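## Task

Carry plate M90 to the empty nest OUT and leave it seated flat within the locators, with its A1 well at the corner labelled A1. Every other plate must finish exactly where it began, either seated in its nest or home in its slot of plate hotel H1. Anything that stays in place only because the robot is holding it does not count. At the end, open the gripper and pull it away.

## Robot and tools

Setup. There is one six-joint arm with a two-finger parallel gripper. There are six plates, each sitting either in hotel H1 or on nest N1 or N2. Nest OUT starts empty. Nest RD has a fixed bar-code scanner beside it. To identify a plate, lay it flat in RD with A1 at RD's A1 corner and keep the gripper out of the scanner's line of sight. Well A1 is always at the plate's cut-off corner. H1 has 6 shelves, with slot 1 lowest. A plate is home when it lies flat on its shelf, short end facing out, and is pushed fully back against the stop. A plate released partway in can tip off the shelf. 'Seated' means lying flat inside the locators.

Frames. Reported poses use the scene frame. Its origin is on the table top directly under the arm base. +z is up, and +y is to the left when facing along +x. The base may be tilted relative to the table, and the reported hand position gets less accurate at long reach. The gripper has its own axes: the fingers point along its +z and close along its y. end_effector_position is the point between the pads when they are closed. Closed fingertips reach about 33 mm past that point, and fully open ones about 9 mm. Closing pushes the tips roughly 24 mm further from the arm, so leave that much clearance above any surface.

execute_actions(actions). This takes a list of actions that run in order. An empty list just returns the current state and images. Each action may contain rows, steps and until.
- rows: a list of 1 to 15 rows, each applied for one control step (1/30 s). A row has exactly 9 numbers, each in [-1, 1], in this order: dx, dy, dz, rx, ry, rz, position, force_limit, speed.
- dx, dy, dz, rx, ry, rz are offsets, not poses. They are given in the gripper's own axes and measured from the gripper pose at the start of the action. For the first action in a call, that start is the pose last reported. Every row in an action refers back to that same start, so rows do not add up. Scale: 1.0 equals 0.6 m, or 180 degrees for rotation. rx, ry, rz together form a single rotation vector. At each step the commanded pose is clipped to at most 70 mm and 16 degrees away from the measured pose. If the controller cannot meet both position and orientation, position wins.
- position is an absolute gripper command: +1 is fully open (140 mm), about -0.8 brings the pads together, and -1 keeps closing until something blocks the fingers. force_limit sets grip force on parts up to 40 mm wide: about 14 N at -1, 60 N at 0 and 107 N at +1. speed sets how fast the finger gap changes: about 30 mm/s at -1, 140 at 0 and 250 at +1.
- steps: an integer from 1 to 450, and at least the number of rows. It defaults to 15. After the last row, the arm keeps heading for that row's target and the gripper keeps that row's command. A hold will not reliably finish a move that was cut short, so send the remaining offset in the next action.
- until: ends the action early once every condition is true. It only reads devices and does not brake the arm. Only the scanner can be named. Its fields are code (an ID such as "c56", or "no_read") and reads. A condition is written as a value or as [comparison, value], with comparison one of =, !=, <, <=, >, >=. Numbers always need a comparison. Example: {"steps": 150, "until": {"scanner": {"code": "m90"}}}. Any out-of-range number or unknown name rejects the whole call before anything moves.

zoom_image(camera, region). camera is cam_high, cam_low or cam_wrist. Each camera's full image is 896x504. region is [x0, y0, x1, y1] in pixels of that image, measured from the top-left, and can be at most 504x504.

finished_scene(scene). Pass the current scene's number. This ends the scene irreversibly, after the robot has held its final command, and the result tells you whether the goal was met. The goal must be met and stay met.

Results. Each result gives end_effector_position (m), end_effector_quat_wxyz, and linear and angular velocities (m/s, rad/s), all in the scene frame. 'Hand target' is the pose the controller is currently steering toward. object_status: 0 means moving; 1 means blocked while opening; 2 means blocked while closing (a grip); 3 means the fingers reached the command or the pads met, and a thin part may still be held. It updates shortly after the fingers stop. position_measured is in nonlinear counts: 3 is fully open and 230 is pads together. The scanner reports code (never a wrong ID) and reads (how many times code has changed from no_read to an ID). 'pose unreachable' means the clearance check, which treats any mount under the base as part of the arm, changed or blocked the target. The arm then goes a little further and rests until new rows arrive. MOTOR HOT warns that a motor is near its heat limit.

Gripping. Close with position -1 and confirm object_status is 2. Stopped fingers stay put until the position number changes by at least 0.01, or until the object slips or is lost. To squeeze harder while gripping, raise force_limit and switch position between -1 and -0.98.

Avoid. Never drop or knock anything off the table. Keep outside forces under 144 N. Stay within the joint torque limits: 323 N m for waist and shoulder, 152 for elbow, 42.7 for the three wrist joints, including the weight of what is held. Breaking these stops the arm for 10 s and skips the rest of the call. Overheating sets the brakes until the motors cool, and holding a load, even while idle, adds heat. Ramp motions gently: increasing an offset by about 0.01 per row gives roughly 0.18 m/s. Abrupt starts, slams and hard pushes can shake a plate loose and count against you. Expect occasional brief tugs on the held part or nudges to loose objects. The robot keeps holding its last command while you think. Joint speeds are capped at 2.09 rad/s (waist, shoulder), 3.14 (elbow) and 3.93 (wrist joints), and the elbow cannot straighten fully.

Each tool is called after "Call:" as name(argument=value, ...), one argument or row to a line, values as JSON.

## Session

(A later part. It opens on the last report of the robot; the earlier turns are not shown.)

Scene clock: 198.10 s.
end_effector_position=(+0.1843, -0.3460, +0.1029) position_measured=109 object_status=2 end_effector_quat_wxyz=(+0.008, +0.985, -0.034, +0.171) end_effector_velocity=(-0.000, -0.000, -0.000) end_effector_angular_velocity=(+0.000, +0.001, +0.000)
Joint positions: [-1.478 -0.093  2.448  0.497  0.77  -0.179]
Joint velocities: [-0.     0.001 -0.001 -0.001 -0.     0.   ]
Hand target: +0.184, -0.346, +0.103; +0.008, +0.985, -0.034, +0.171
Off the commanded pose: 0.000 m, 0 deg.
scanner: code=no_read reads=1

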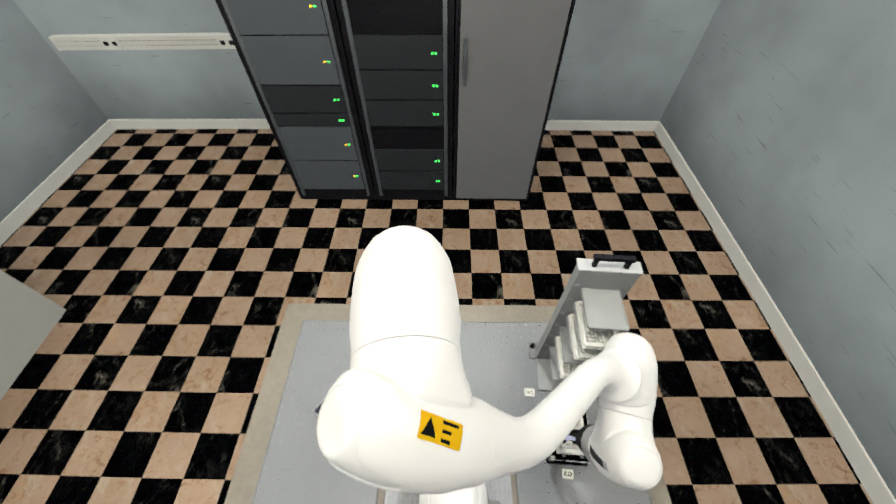

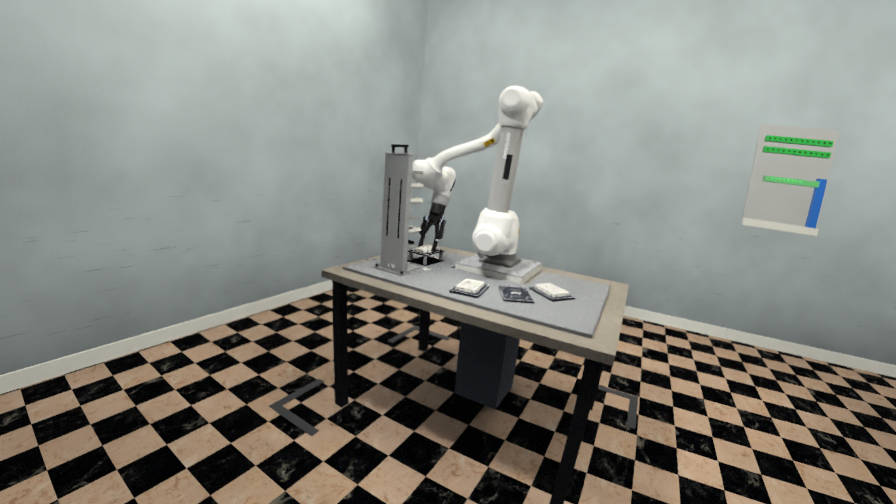

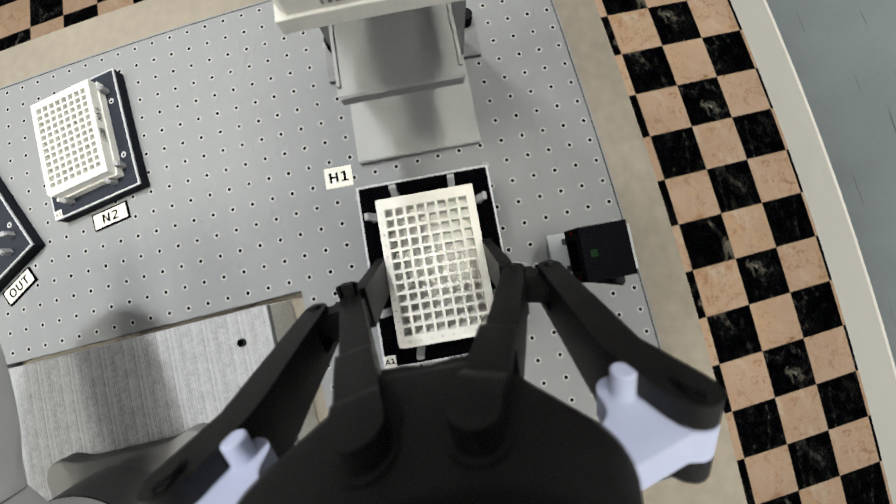

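Call:
execute_actions(
  actions=[
    {"rows":[[0.001,0,-0.004,0,0,0,-1,0.2,-0.6],[0.004,0,-0.011,0,0,0,-1,0.2,-0.6],[0.008,0,-0.022,0,0,0,-1,0.2,-0.6],[0.013,0,-0.036,0,0,0,-1,0.2,-0.6],[0.019,0,-0.052,0,0,0,-1,0.2,-0.6],[0.025,0,-0.068,0,0,0,-1,0.2,-0.6],[0.03,0,-0.083,0,0,0,-1,0.2,-0.6],[0.034,0,-0.094,0,0,0,-1,0.2,-0.6],[0.037,0,-0.102,0,0,0,-1,0.2,-0.6]],"steps":15},
    {"rows":[[0.001,-0.004,0,0,0,0,-1,0.2,-0.6],[0.004,-0.012,0.001,0,0,0,-1,0.2,-0.6],[0.008,-0.024,0.003,0,0,0,-1,0.2,-0.6],[0.013,-0.04,0.005,0,0,0,-1,0.2,-0.6],[0.019,-0.06,0.007,0,0,0,-1,0.2,-0.6],[0.026,-0.082,0.009,0,0,0,-1,0.2,-0.6],[0.033,-0.105,0.012,0,0,0,-1,0.2,-0.6],[0.04,-0.128,0.014,0,0,0,-1,0.2,-0.6],[0.047,-0.151,0.017,0,0,0,-1,0.2,-0.6],[0.054,-0.173,0.019,0,0,0,-1,0.2,-0.6],[0.06,-0.193,0.022,0,0,0,-1,0.2,-0.6],[0.065,-0.209,0.023,0,0,0,-1,0.2,-0.6],[0.069,-0.221,0.025,0,0,0,-1,0.2,-0.6],[0.073,-0.233,0.026,0,0,0,-1,0.2,-0.6]],"steps":21},
    {"rows":[[0.004,-0.005,0.001,0,0,0,-1,0.2,-0.6],[0.012,-0.015,0.004,0,0,0,-1,0.2,-0.6],[0.024,-0.029,0.009,0,0,0,-1,0.2,-0.6],[0.04,-0.049,0.015,0,0,0,-1,0.2,-0.6],[0.058,-0.071,0.021,0,0,0,-1,0.2,-0.6],[0.078,-0.095,0.028,0,0,0,-1,0.2,-0.6],[0.099,-0.121,0.036,0,0,0,-1,0.2,-0.6],[0.12,-0.147,0.044,0,0,0,-1,0.2,-0.6],[0.141,-0.172,0.051,0,0,0,-1,0.2,-0.6],[0.162,-0.198,0.059,0,0,0,-1,0.2,-0.6],[0.182,-0.223,0.066,0,0,0,-1,0.2,-0.6],[0.2,-0.245,0.073,0,0,0,-1,0.2,-0.6],[0.215,-0.263,0.078,0,0,0,-1,0.2,-0.6],[0.226,-0.276,0.082,0,0,0,-1,0.2,-0.6],[0.233,-0.285,0.085,0,0,0,-1,0.2,-0.6]],"steps":28},
  ],
)

Scene clock: 218.47 s.
end_effector_position=(+0.4008, -0.0501, +0.1671) position_measured=110 object_status=2 end_effector_quat_wxyz=(-0.000, +0.983, -0.029, +0.180) end_effector_velocity=(+0.024, -0.008, -0.012) end_effector_angular_velocity=(-0.193, +0.158, -0.139)
Joint positions: [-0.286 -0.296  2.457  0.125  0.628  1.273]
Joint velocities: [ 0.302  0.126 -0.089 -0.629 -0.     0.849]
Hand target: +0.401, -0.050, +0.166; +0.006, +0.984, -0.033, +0.174
Off the commanded pose: 0.002 m, 1 deg.
scanner: code=no_read reads=1

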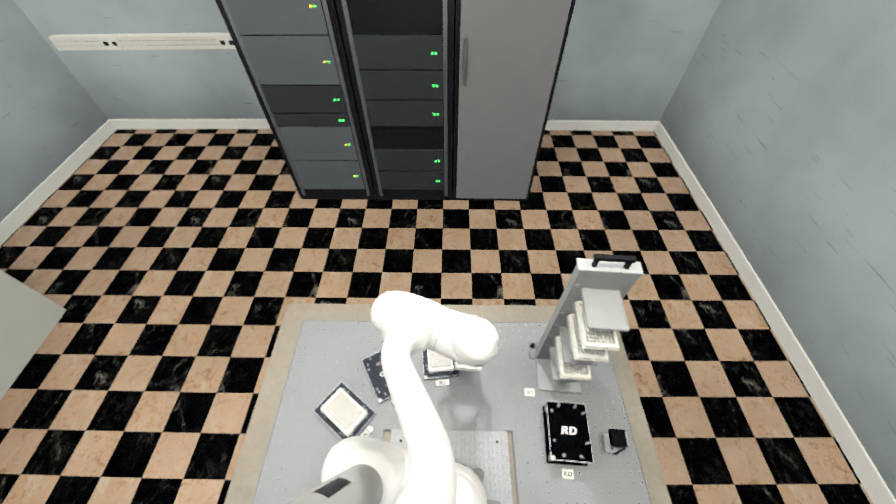

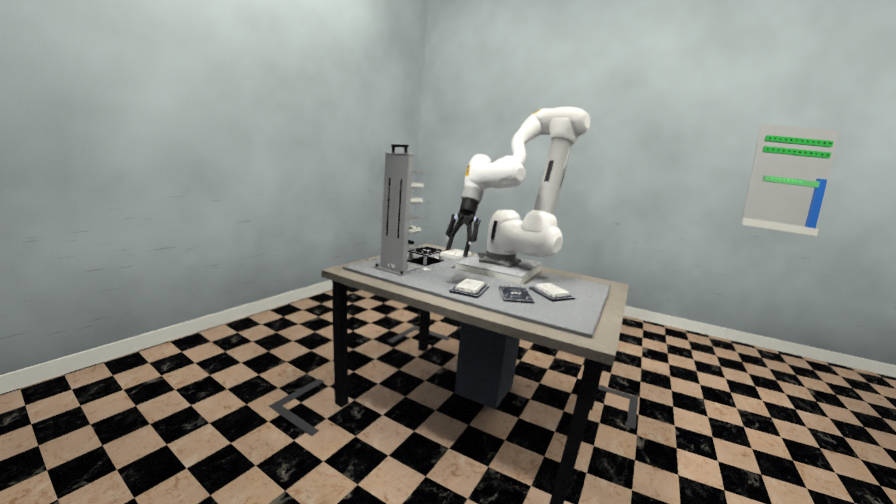

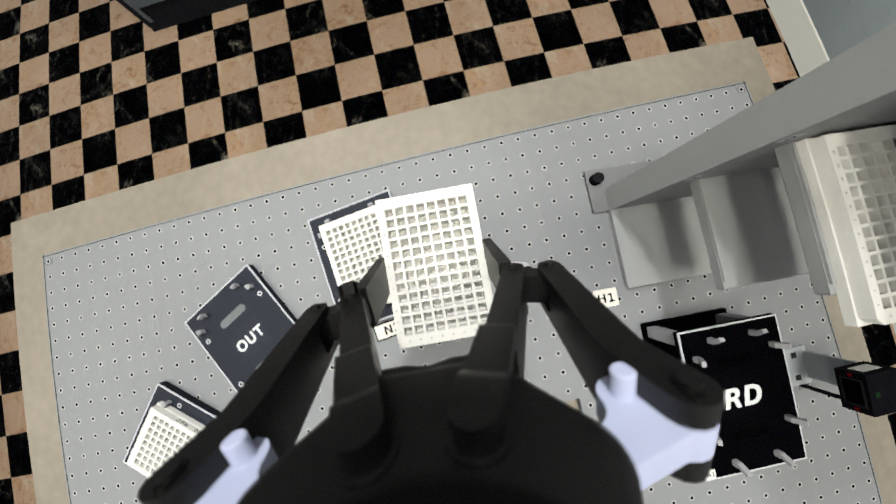

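Call:
execute_actions(
  actions=[],
)

Call:
execute_actions(
  actions=[
    {"rows":[[-0.002,-0.008,0.001,0.001,0,-0.003,-1,0.2,-0.6],[-0.006,-0.023,0.004,0.003,0,-0.008,-1,0.2,-0.6],[-0.012,-0.046,0.008,0.006,0,-0.016,-1,0.2,-0.6],[-0.02,-0.078,0.014,0.01,0,-0.028,-1,0.2,-0.6],[-0.03,-0.114,0.02,0.015,0,-0.04,-1,0.2,-0.6],[-0.04,-0.153,0.027,0.02,0,-0.054,-1,0.2,-0.6],[-0.05,-0.194,0.034,0.025,0,-0.069,-1,0.2,-0.6],[-0.061,-0.235,0.042,0.03,0,-0.083,-1,0.2,-0.6],[-0.071,-0.276,0.049,0.036,0,-0.098,-1,0.2,-0.6],[-0.082,-0.318,0.056,0.041,0,-0.113,-1,0.2,-0.6],[-0.092,-0.357,0.063,0.046,0,-0.126,-1,0.2,-0.6],[-0.101,-0.392,0.07,0.051,0,-0.139,-1,0.2,-0.6],[-0.109,-0.422,0.075,0.054,0,-0.149,-1,0.2,-0.6],[-0.114,-0.443,0.079,0.057,0,-0.157,-1,0.2,-0.6],[-0.118,-0.457,0.081,0.059,0,-0.162,-1,0.2,-0.6]],"steps":32},
  ],
)

Call:
zoom_image(
  camera="cam_wrist",
  region=[320, 150, 570, 380],
)

Scene clock: 224.27 s.
end_effector_position=(+0.4010, -0.0504, +0.1663) position_measured=110 object_status=2 end_effector_quat_wxyz=(+0.006, +0.984, -0.033, +0.174) end_effector_velocity=(+0.000, -0.000, +0.000) end_effector_angular_velocity=(-0.001, -0.001, +0.000)
Joint positions: [-0.268 -0.29   2.452  0.087  0.631  1.324]
Joint velocities: [-0. -0. -0. -0.  0. -0.]
Hand target: +0.401, -0.050, +0.166; +0.006, +0.984, -0.033, +0.174
Off the commanded pose: 0.001 m, 0 deg.
scanner: code=no_read reads=1

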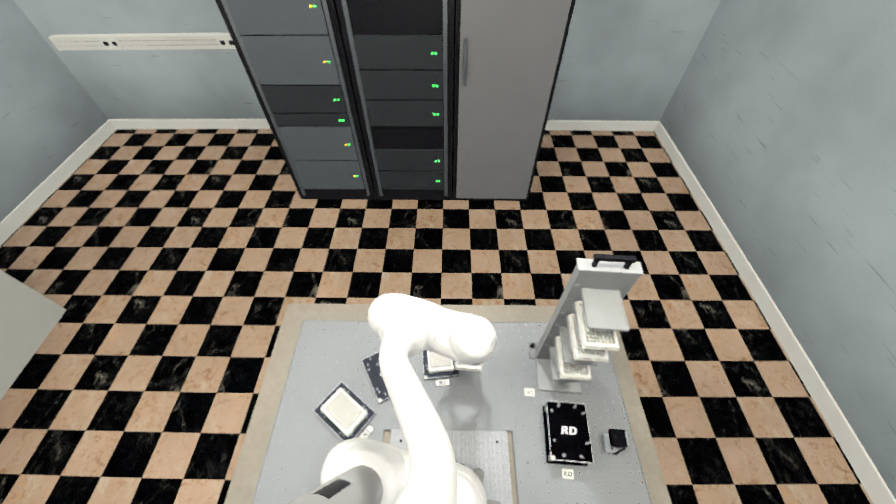

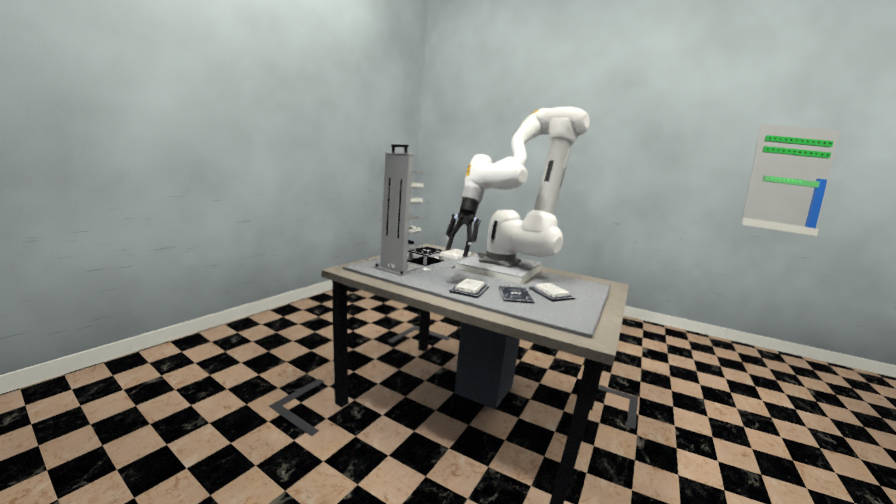

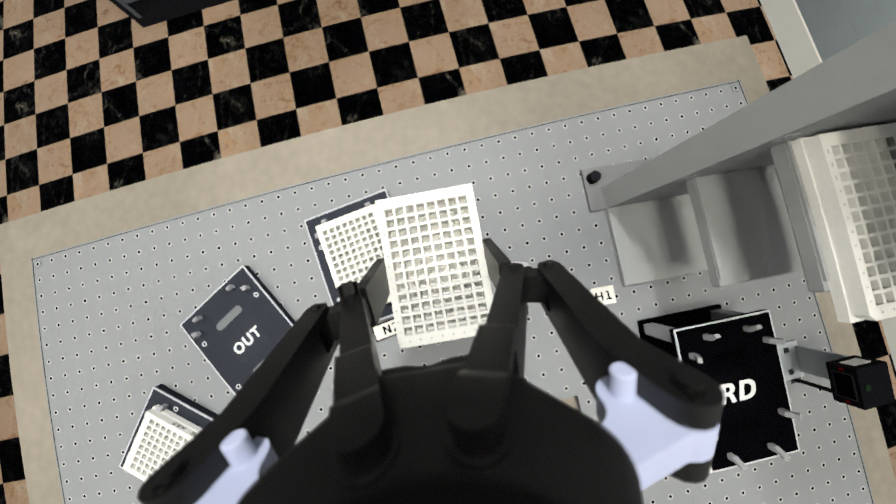

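Scene clock: 225.33 s.
end_effector_position=(+0.3703, +0.2263, +0.0966) position_measured=110 object_status=2 end_effector_quat_wxyz=(-0.042, +0.957, +0.233, +0.170) end_effector_velocity=(-0.004, -0.002, -0.003) end_effector_angular_velocity=(-0.060, -0.001, -0.031)
Joint positions: [ 0.46  -0.103  2.489 -0.025  0.408  1.591]
Joint velocities: [ 0.065  0.011 -0.008 -0.208  0.026  0.262]
Hand target: +0.370, +0.226, +0.096; -0.040, +0.957, +0.232, +0.170
Off the commanded pose: 0.001 m, 0 deg.
scanner: code=no_read reads=1

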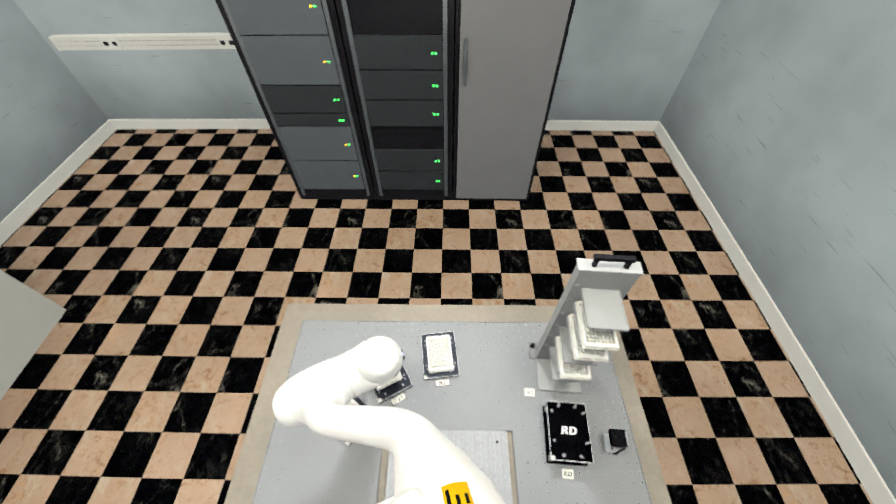

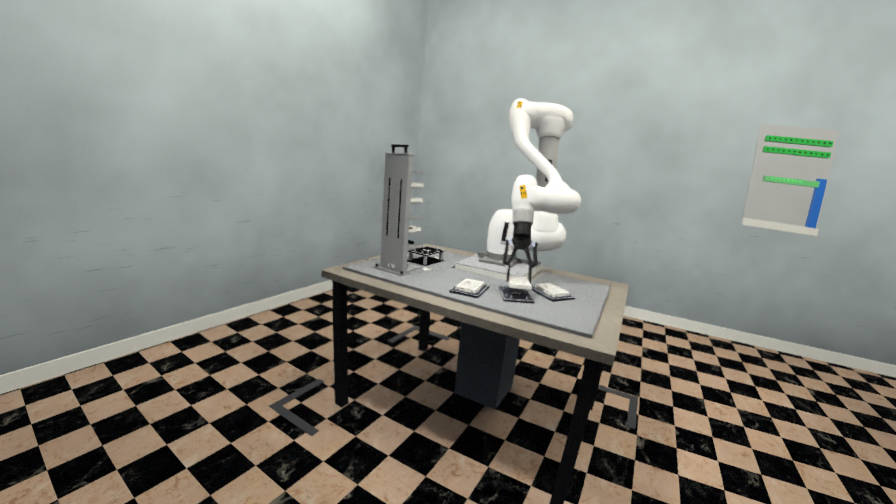

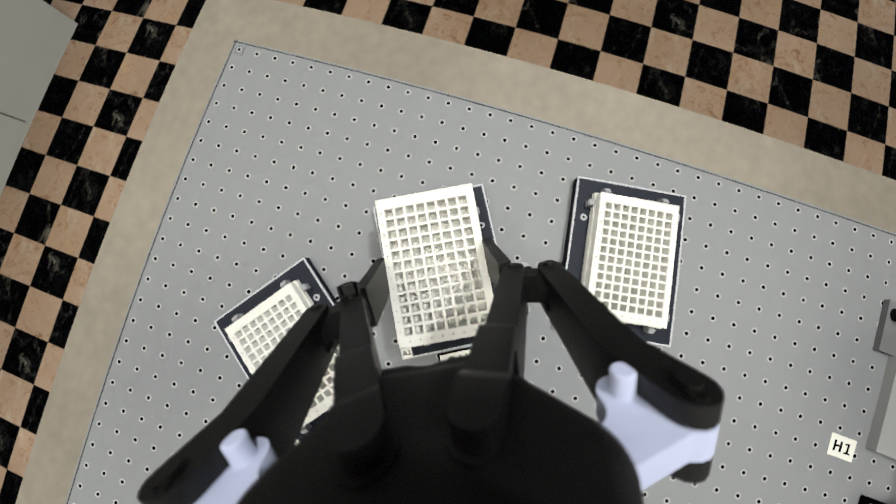

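Region (320, 150, 570, 380) of cam_wrist's 896x504 image, scaled by 2.016, with more detail than that image has; it fills the top 464 rows of this view, and the rest is white.

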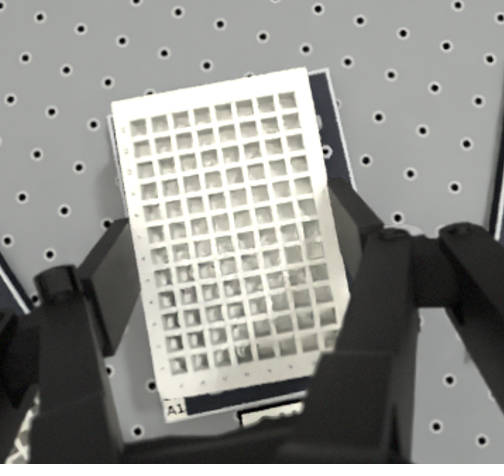

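Call:
execute_actions(
  actions=[
    {"rows":[[-0.002,0,0.004,0.001,0,-0.002,-1,0.2,-0.6],[-0.004,0,0.011,0.002,0,-0.005,-1,0.2,-0.6],[-0.007,0,0.02,0.003,-0.001,-0.008,-1,0.2,-0.6],[-0.011,0,0.029,0.003,-0.002,-0.011,-1,0.2,-0.6],[-0.013,0,0.036,0.003,-0.002,-0.011,-1,0.2,-0.6],[-0.015,0,0.041,0.003,-0.002,-0.011,-1,0.2,-0.6]],"steps":16},
  ],
)

Call:
zoom_image(
  camera="cam_wrist",
  region=[320, 150, 570, 380],
)

Call:
zoom_image(
  camera="cam_low",
  region=[480, 255, 560, 315],
)

Scene clock: 231.17 s.
end_effector_position=(+0.3703, +0.2264, +0.0705) position_measured=110 object_status=2 end_effector_quat_wxyz=(-0.042, +0.953, +0.250, +0.167) end_effector_velocity=(-0.000, +0.000, -0.001) end_effector_angular_velocity=(+0.000, +0.001, -0.001)
Joint positions: [ 0.449 -0.049  2.51   0.008  0.338  1.516]
Joint velocities: [ 0.     0.001  0.     0.002 -0.    -0.001]
Hand target: +0.370, +0.226, +0.070; -0.042, +0.953, +0.250, +0.167
Off the commanded pose: 0.000 m, 0 deg.
scanner: code=no_read reads=1

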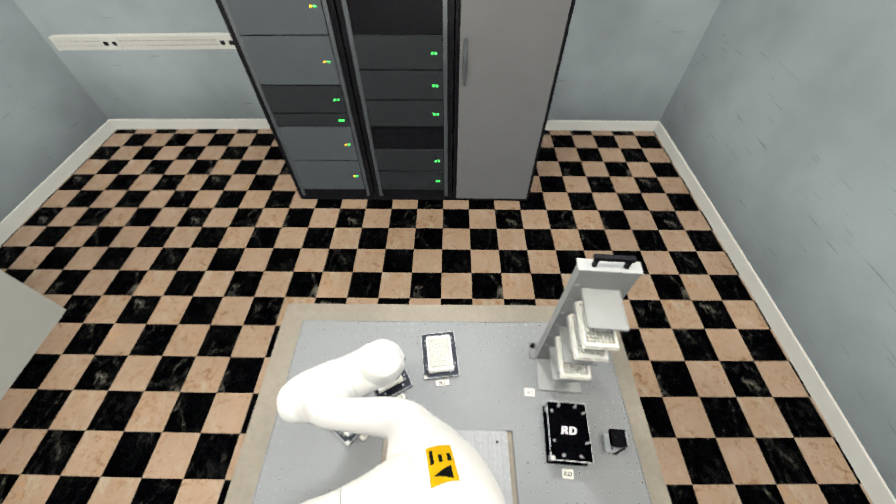

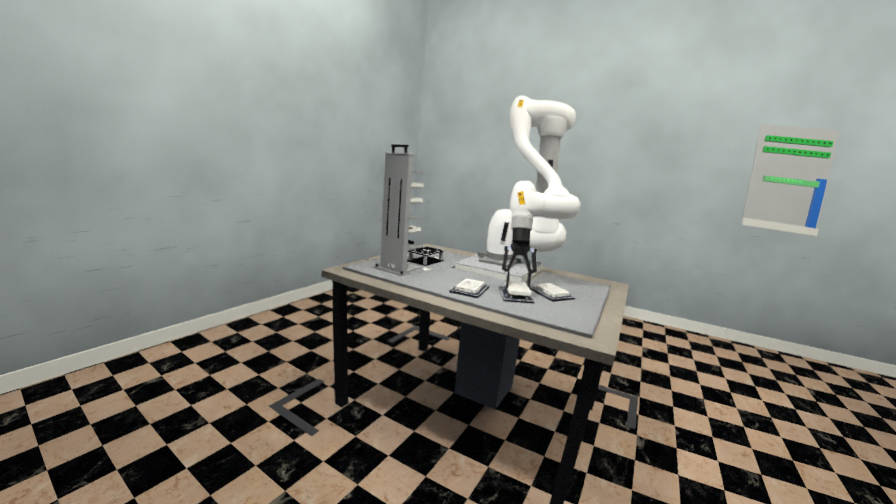

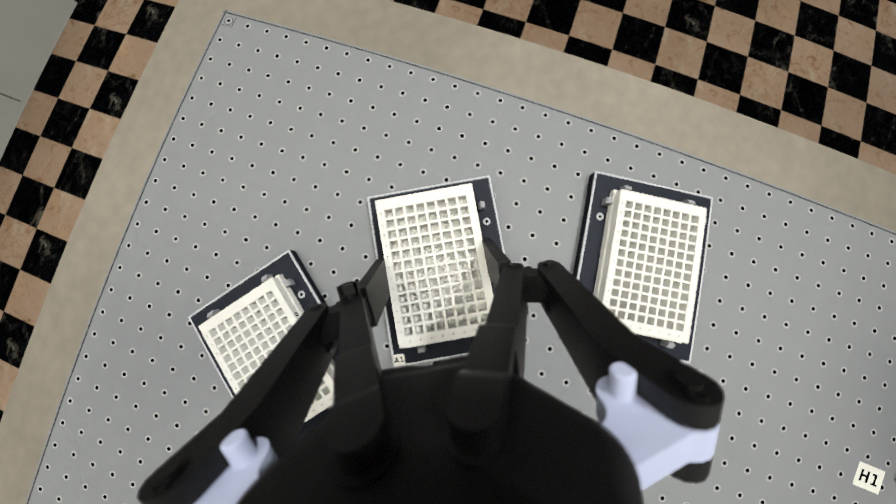

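Region (320, 150, 570, 380) of cam_wrist's 896x504 image, scaled by 2.016, with more detail than that image has; it fills the top 464 rows of this view, and the rest is white.

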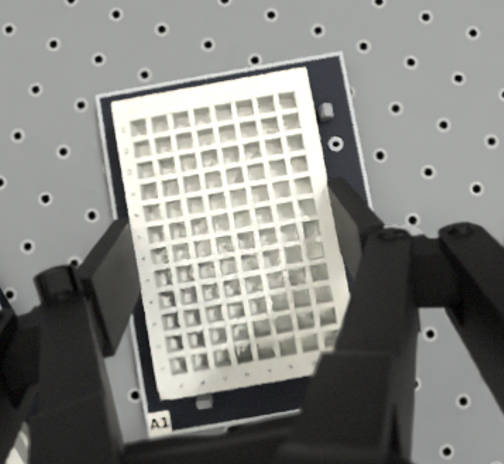

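Region (480, 255, 560, 315) of cam_low's 896x504 image, scaled by 6.300, with more detail than that image has; it fills the top 378 rows of this view, and the rest is white.

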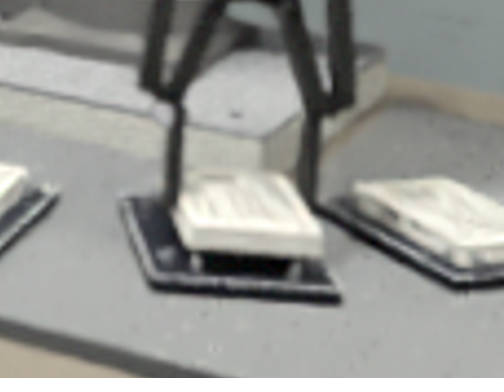

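Call:
execute_actions(
  actions=[
    {"rows":[[-0.002,0.002,-0.001,0,0,0,-1,0.2,-0.6],[-0.004,0.004,-0.001,0,0,0,-1,0.2,-0.6],[-0.006,0.0063,-0.001,0,0,0,-1,0.2,-0.6],[-0.008,0.0063,0.003,0,0,0,-1,0.2,-0.6],[-0.0092,0.0063,0.0073,0,0,0,-1,0.2,-0.6]],"steps":13},
  ],
)

Call:
zoom_image(
  camera="cam_wrist",
  region=[320, 150, 570, 380],
)

Call:
zoom_image(
  camera="cam_low",
  region=[480, 255, 560, 315],
)

Scene clock: 236.30 s.
end_effector_position=(+0.3689, +0.2213, +0.0645) position_measured=110 object_status=2 end_effector_quat_wxyz=(-0.043, +0.953, +0.250, +0.167) end_effector_velocity=(-0.001, -0.000, -0.001) end_effector_angular_velocity=(-0.001, +0.002, +0.001)
Joint positions: [ 0.437 -0.043  2.522  0.022  0.321  1.491]
Joint velocities: [ 0.     0.002  0.    -0.    -0.    -0.001]
Hand target: +0.369, +0.221, +0.064; -0.043, +0.953, +0.250, +0.167
Off the commanded pose: 0.000 m, 0 deg.
scanner: code=no_read reads=1

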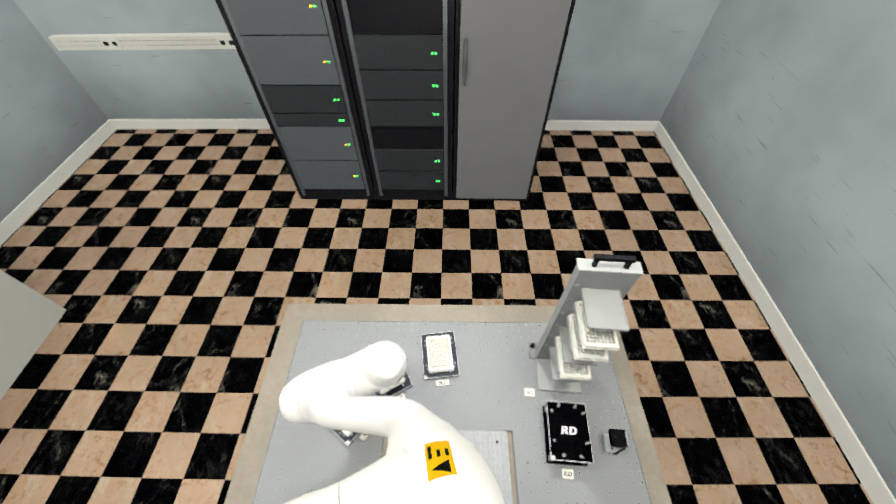

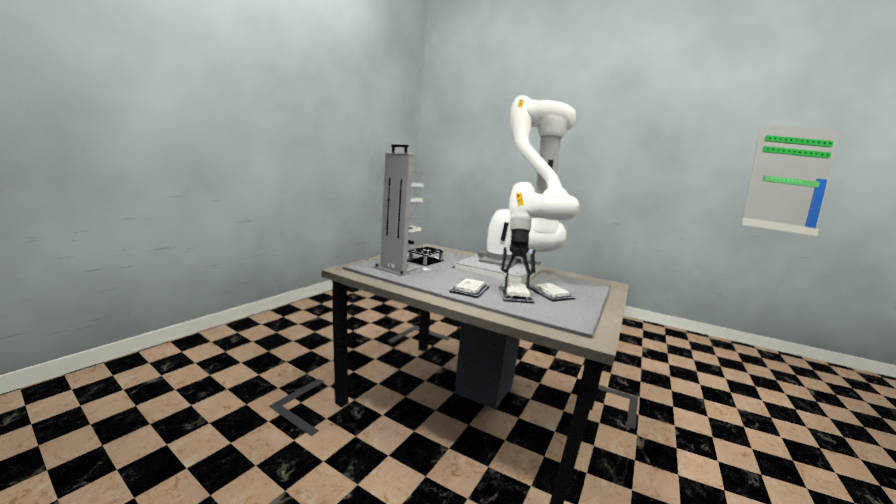

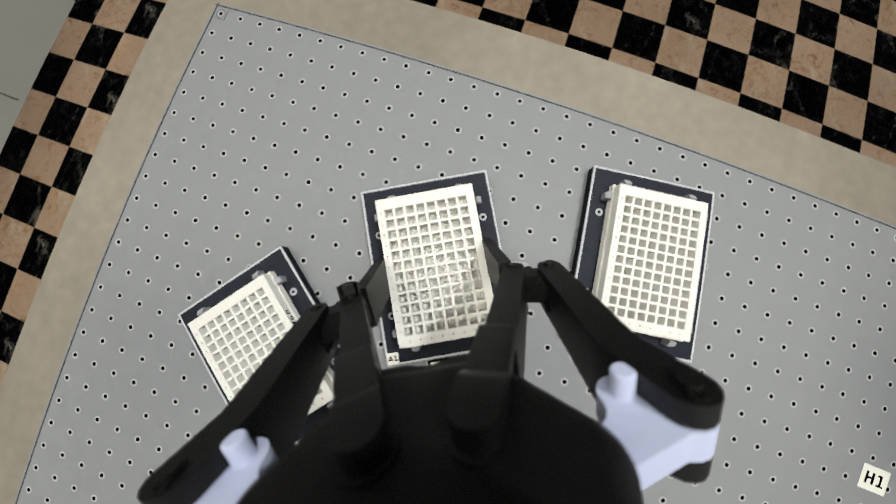

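Region (320, 150, 570, 380) of cam_wrist's 896x504 image, scaled by 2.016, with more detail than that image has; it fills the top 464 rows of this view, and the rest is white.

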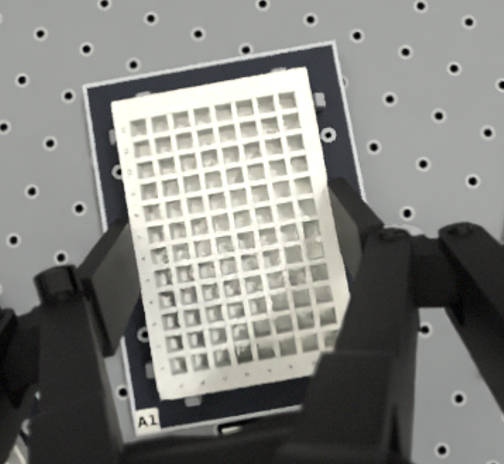

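Region (480, 255, 560, 315) of cam_low's 896x504 image, scaled by 6.300, with more detail than that image has; it fills the top 378 rows of this view, and the rest is white.

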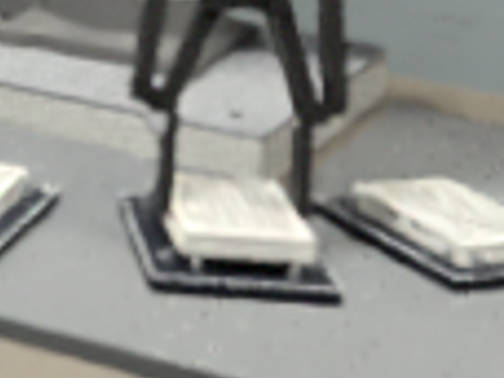

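Call:
execute_actions(
  actions=[
    {"rows":[[-0.0015,0,0.002,0,0,0,-1,0.2,-0.6],[-0.002,0,0.004,0,0,0,-1,0.2,-0.6],[-0.003,0,0.006,0,0,0,-1,0.2,-0.6],[-0.0037,0,0.008,0,0,0,-1,0.2,-0.6],[-0.0044,0,0.01,0,0,0,-1,0.2,-0.6],[-0.0051,0,0.012,0,0,0,-1,0.2,-0.6],[-0.0058,0,0.0138,0,0,0,-1,0.2,-0.6]],"steps":14},
  ],
)

Call:
zoom_image(
  camera="cam_wrist",
  region=[320, 150, 570, 380],
)

Call:
zoom_image(
  camera="cam_low",
  region=[480, 255, 560, 315],
)

Scene clock: 241.33 s.
end_effector_position=(+0.3685, +0.2211, +0.0556) position_measured=110 object_status=2 end_effector_quat_wxyz=(-0.043, +0.953, +0.250, +0.167) end_effector_velocity=(+0.000, -0.000, -0.000) end_effector_angular_velocity=(+0.000, +0.001, -0.002)
Joint positions: [ 0.436 -0.024  2.531  0.025  0.293  1.487]
Joint velocities: [-0.001  0.001 -0.     0.001 -0.    -0.   ]
Hand target: +0.368, +0.221, +0.056; -0.043, +0.953, +0.250, +0.167
Off the commanded pose: 0.000 m, 0 deg.
scanner: code=no_read reads=1

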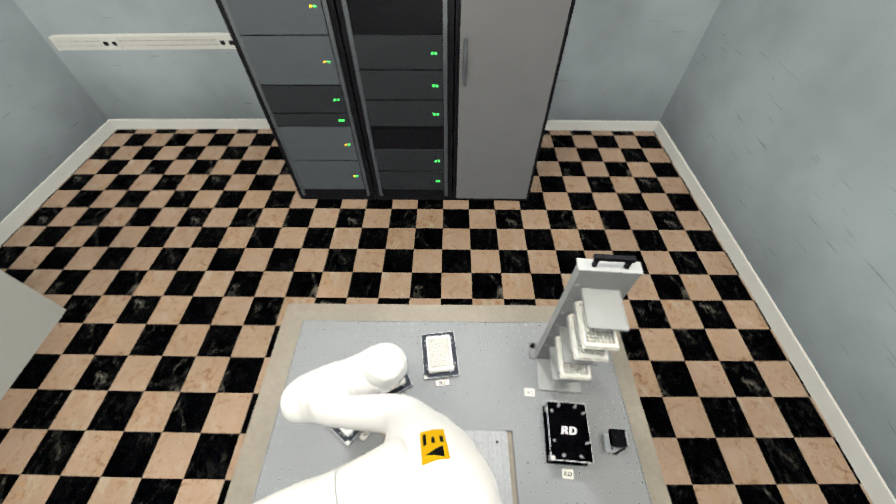

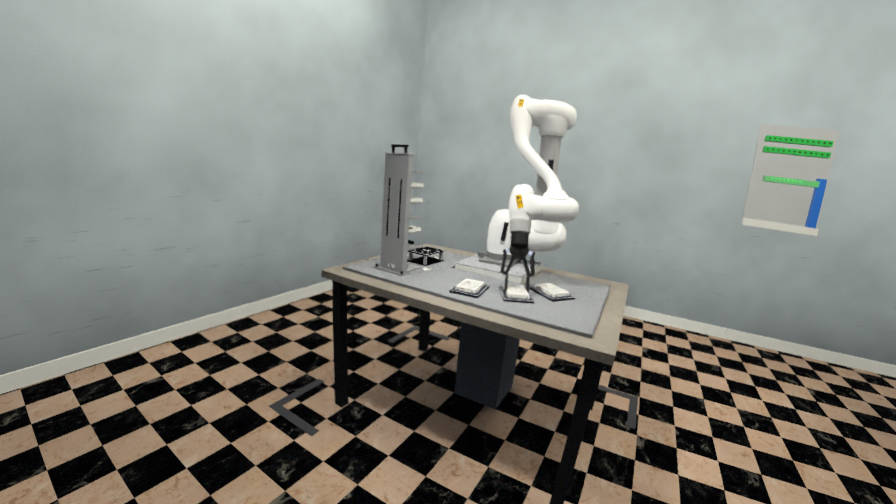

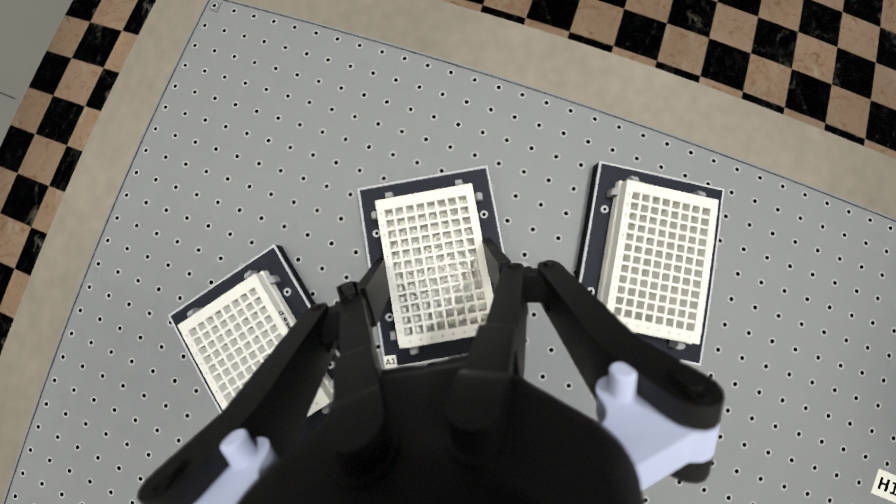

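Region (320, 150, 570, 380) of cam_wrist's 896x504 image, scaled by 2.016, with more detail than that image has; it fills the top 464 rows of this view, and the rest is white.

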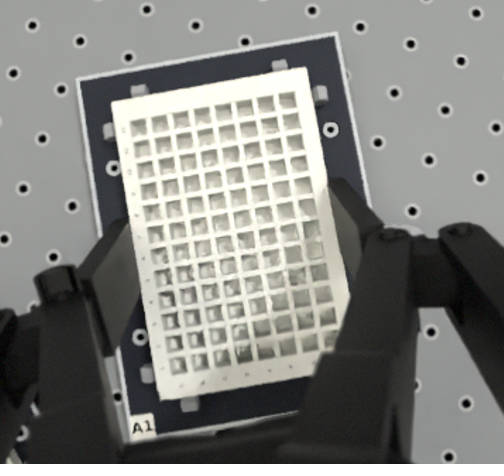

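Region (480, 255, 560, 315) of cam_low's 896x504 image, scaled by 6.300, with more detail than that image has; it fills the top 378 rows of this view, and the rest is white.

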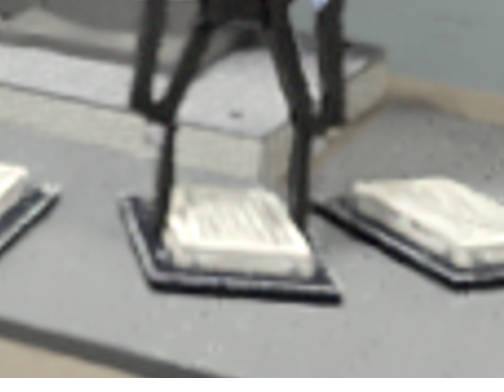

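Inside the locators. Lower 1 mm, release, retreat.

Call:
execute_actions(
  actions=[
    {"rows":[[-0.0006,0,0.0017,0,0,0,-1,0.2,-0.6]],"steps":5},
    {"rows":[[0,0,0,0,0,0,0.6,0,0]],"steps":9},
    {"rows":[[0.003,0,-0.008,0,0,0,0.6,0,0],[0.008,0,-0.022,0,0,0,0.6,0,0],[0.016,0,-0.044,0,0,0,0.6,0,0],[0.026,0,-0.072,0,0,0,0.6,0,0],[0.038,0,-0.104,0,0,0,0.6,0,0],[0.05,0,-0.137,0,0,0,0.6,0,0],[0.062,0,-0.17,0,0,0,0.6,0,0],[0.072,0,-0.198,0,0,0,0.6,0,0],[0.08,0,-0.22,0,0,0,0.6,0,0]],"steps":20},
  ],
)

Call:
zoom_image(
  camera="cam_wrist",
  region=[370, 190, 520, 340],
)

Call:
zoom_image(
  camera="cam_low",
  region=[440, 255, 590, 315],
)

Call:
zoom_image(
  camera="cam_high",
  region=[520, 250, 660, 410],
)

Scene clock: 247.10 s.
end_effector_position=(+0.3688, +0.2213, +0.1947) position_measured=53 object_status=3 end_effector_quat_wxyz=(-0.042, +0.953, +0.250, +0.167) end_effector_velocity=(-0.000, -0.000, +0.001) end_effector_angular_velocity=(-0.000, -0.001, +0.001)
Joint positions: [ 0.442 -0.261  2.377  0.008  0.683  1.511]
Joint velocities: [ 0.    -0.002  0.    -0.001  0.001 -0.   ]
Hand target: +0.369, +0.221, +0.195; -0.042, +0.953, +0.250, +0.167
Off the commanded pose: 0.000 m, 0 deg.
scanner: code=no_read reads=1

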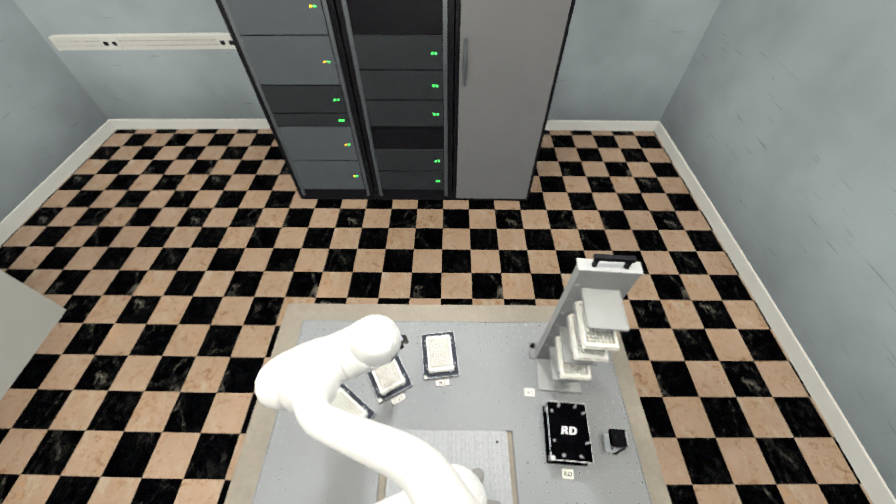

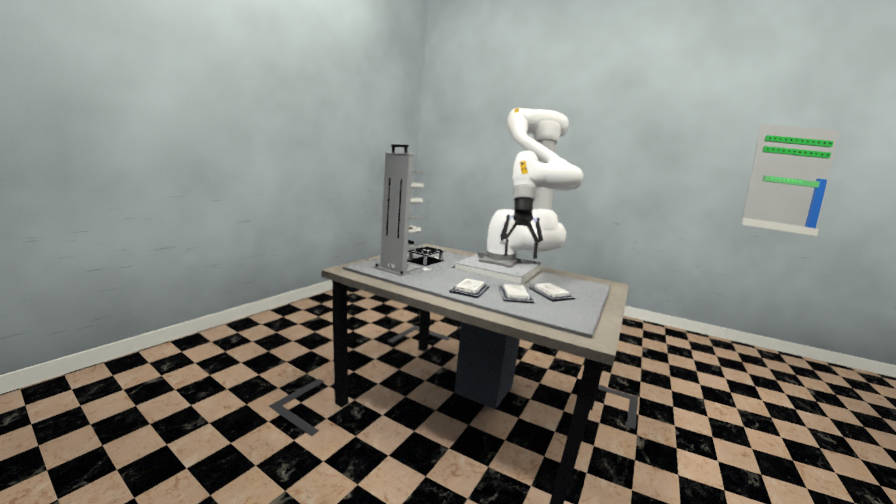

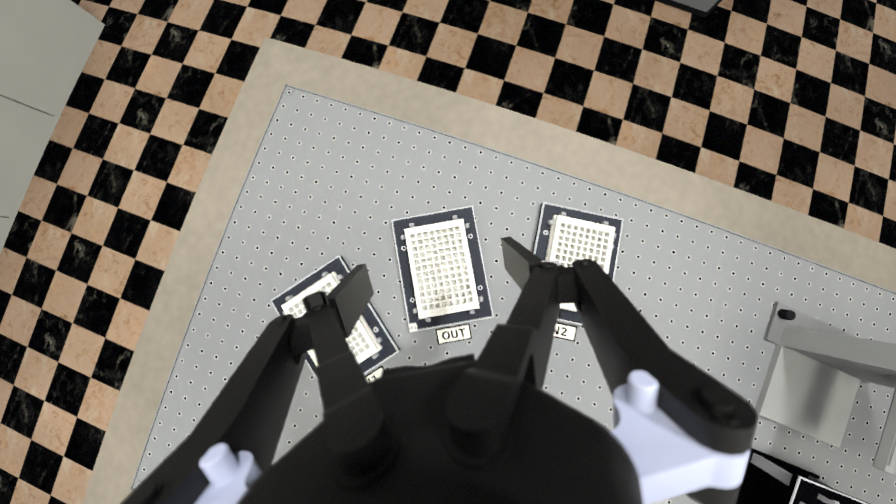

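Region (370, 190, 520, 340) of cam_wrist's 896x504 image, scaled by 3.360, with more detail than that image has.

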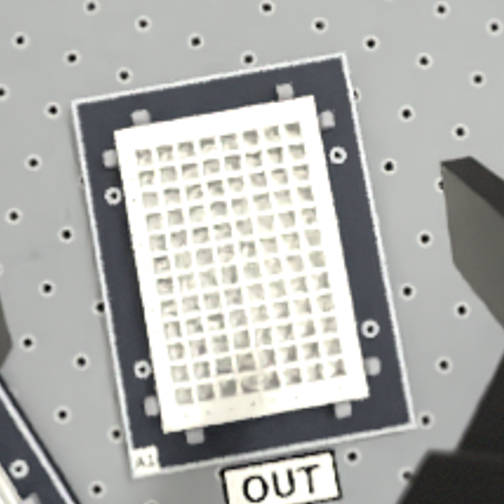

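Region (440, 255, 590, 315) of cam_low's 896x504 image, scaled by 3.360, with more detail than that image has; it fills the top 202 rows of this view, and the rest is white.

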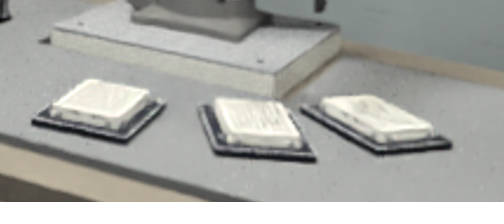

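Region (520, 250, 660, 410) of cam_high's 896x504 image, scaled by 3.150, with more detail than that image has; it fills the left 441 columns of this view, and the rest is white.

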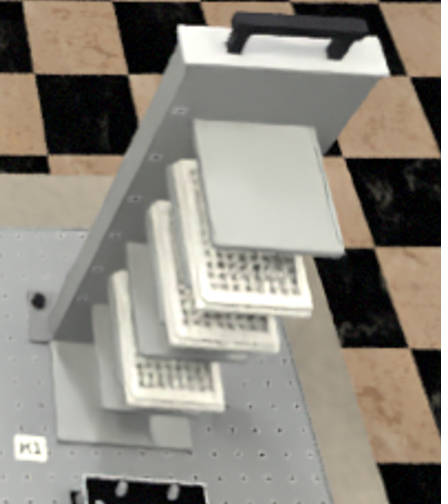

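Call:
execute_actions(
  actions=[],
)

Scene clock: 256.30 s.
end_effector_position=(+0.3688, +0.2213, +0.1947) position_measured=53 object_status=3 end_effector_quat_wxyz=(-0.042, +0.953, +0.250, +0.167) end_effector_velocity=(+0.000, +0.000, +0.000) end_effector_angular_velocity=(+0.000, -0.000, -0.000)
Joint positions: [ 0.442 -0.261  2.377  0.008  0.683  1.511]
Joint velocities: [-0.     0.    -0.001  0.    -0.    -0.   ]
Hand target: +0.369, +0.221, +0.195; -0.042, +0.953, +0.250, +0.167
Off the commanded pose: 0.000 m, 0 deg.
scanner: code=no_read reads=1

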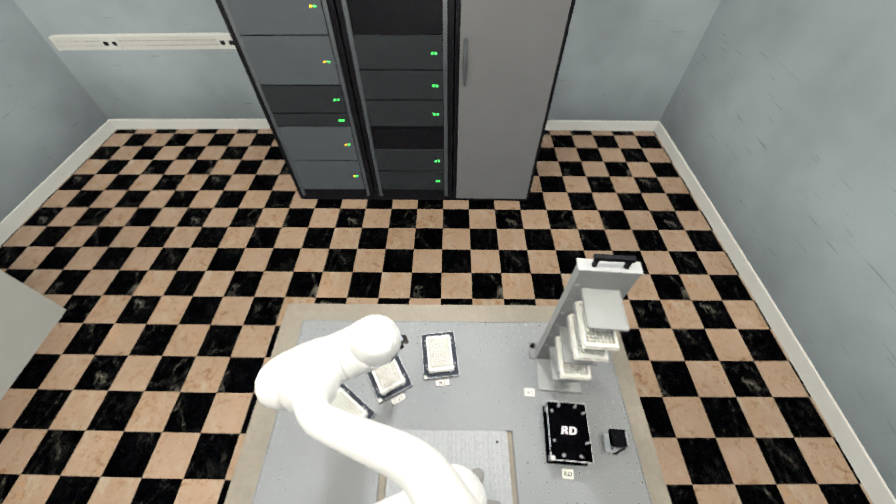

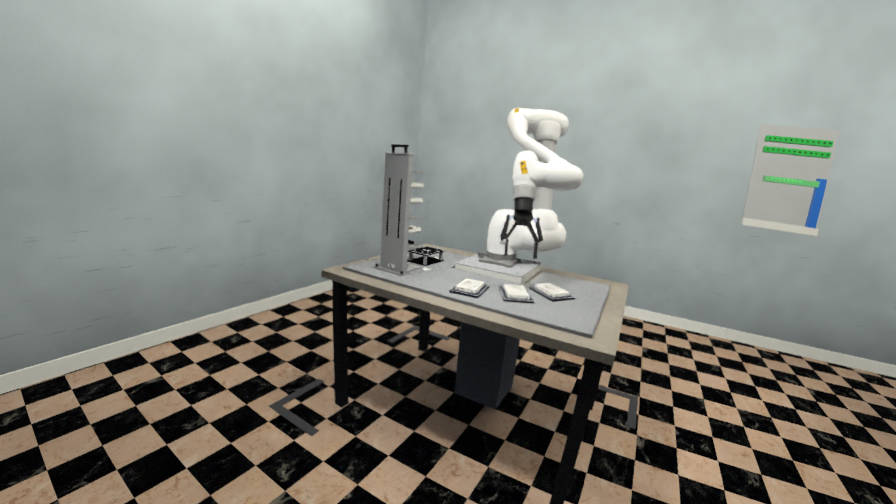

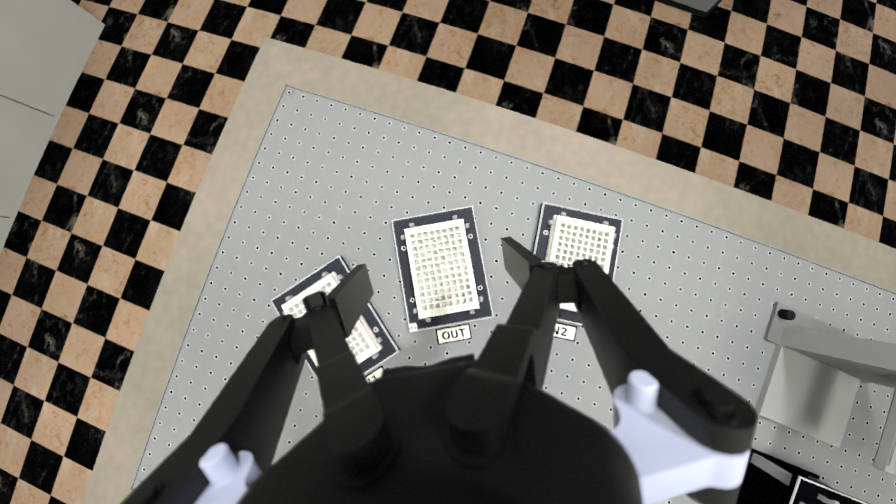

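Call:
finished_scene(
  scene=1,
)

The scene is finished: the task was done.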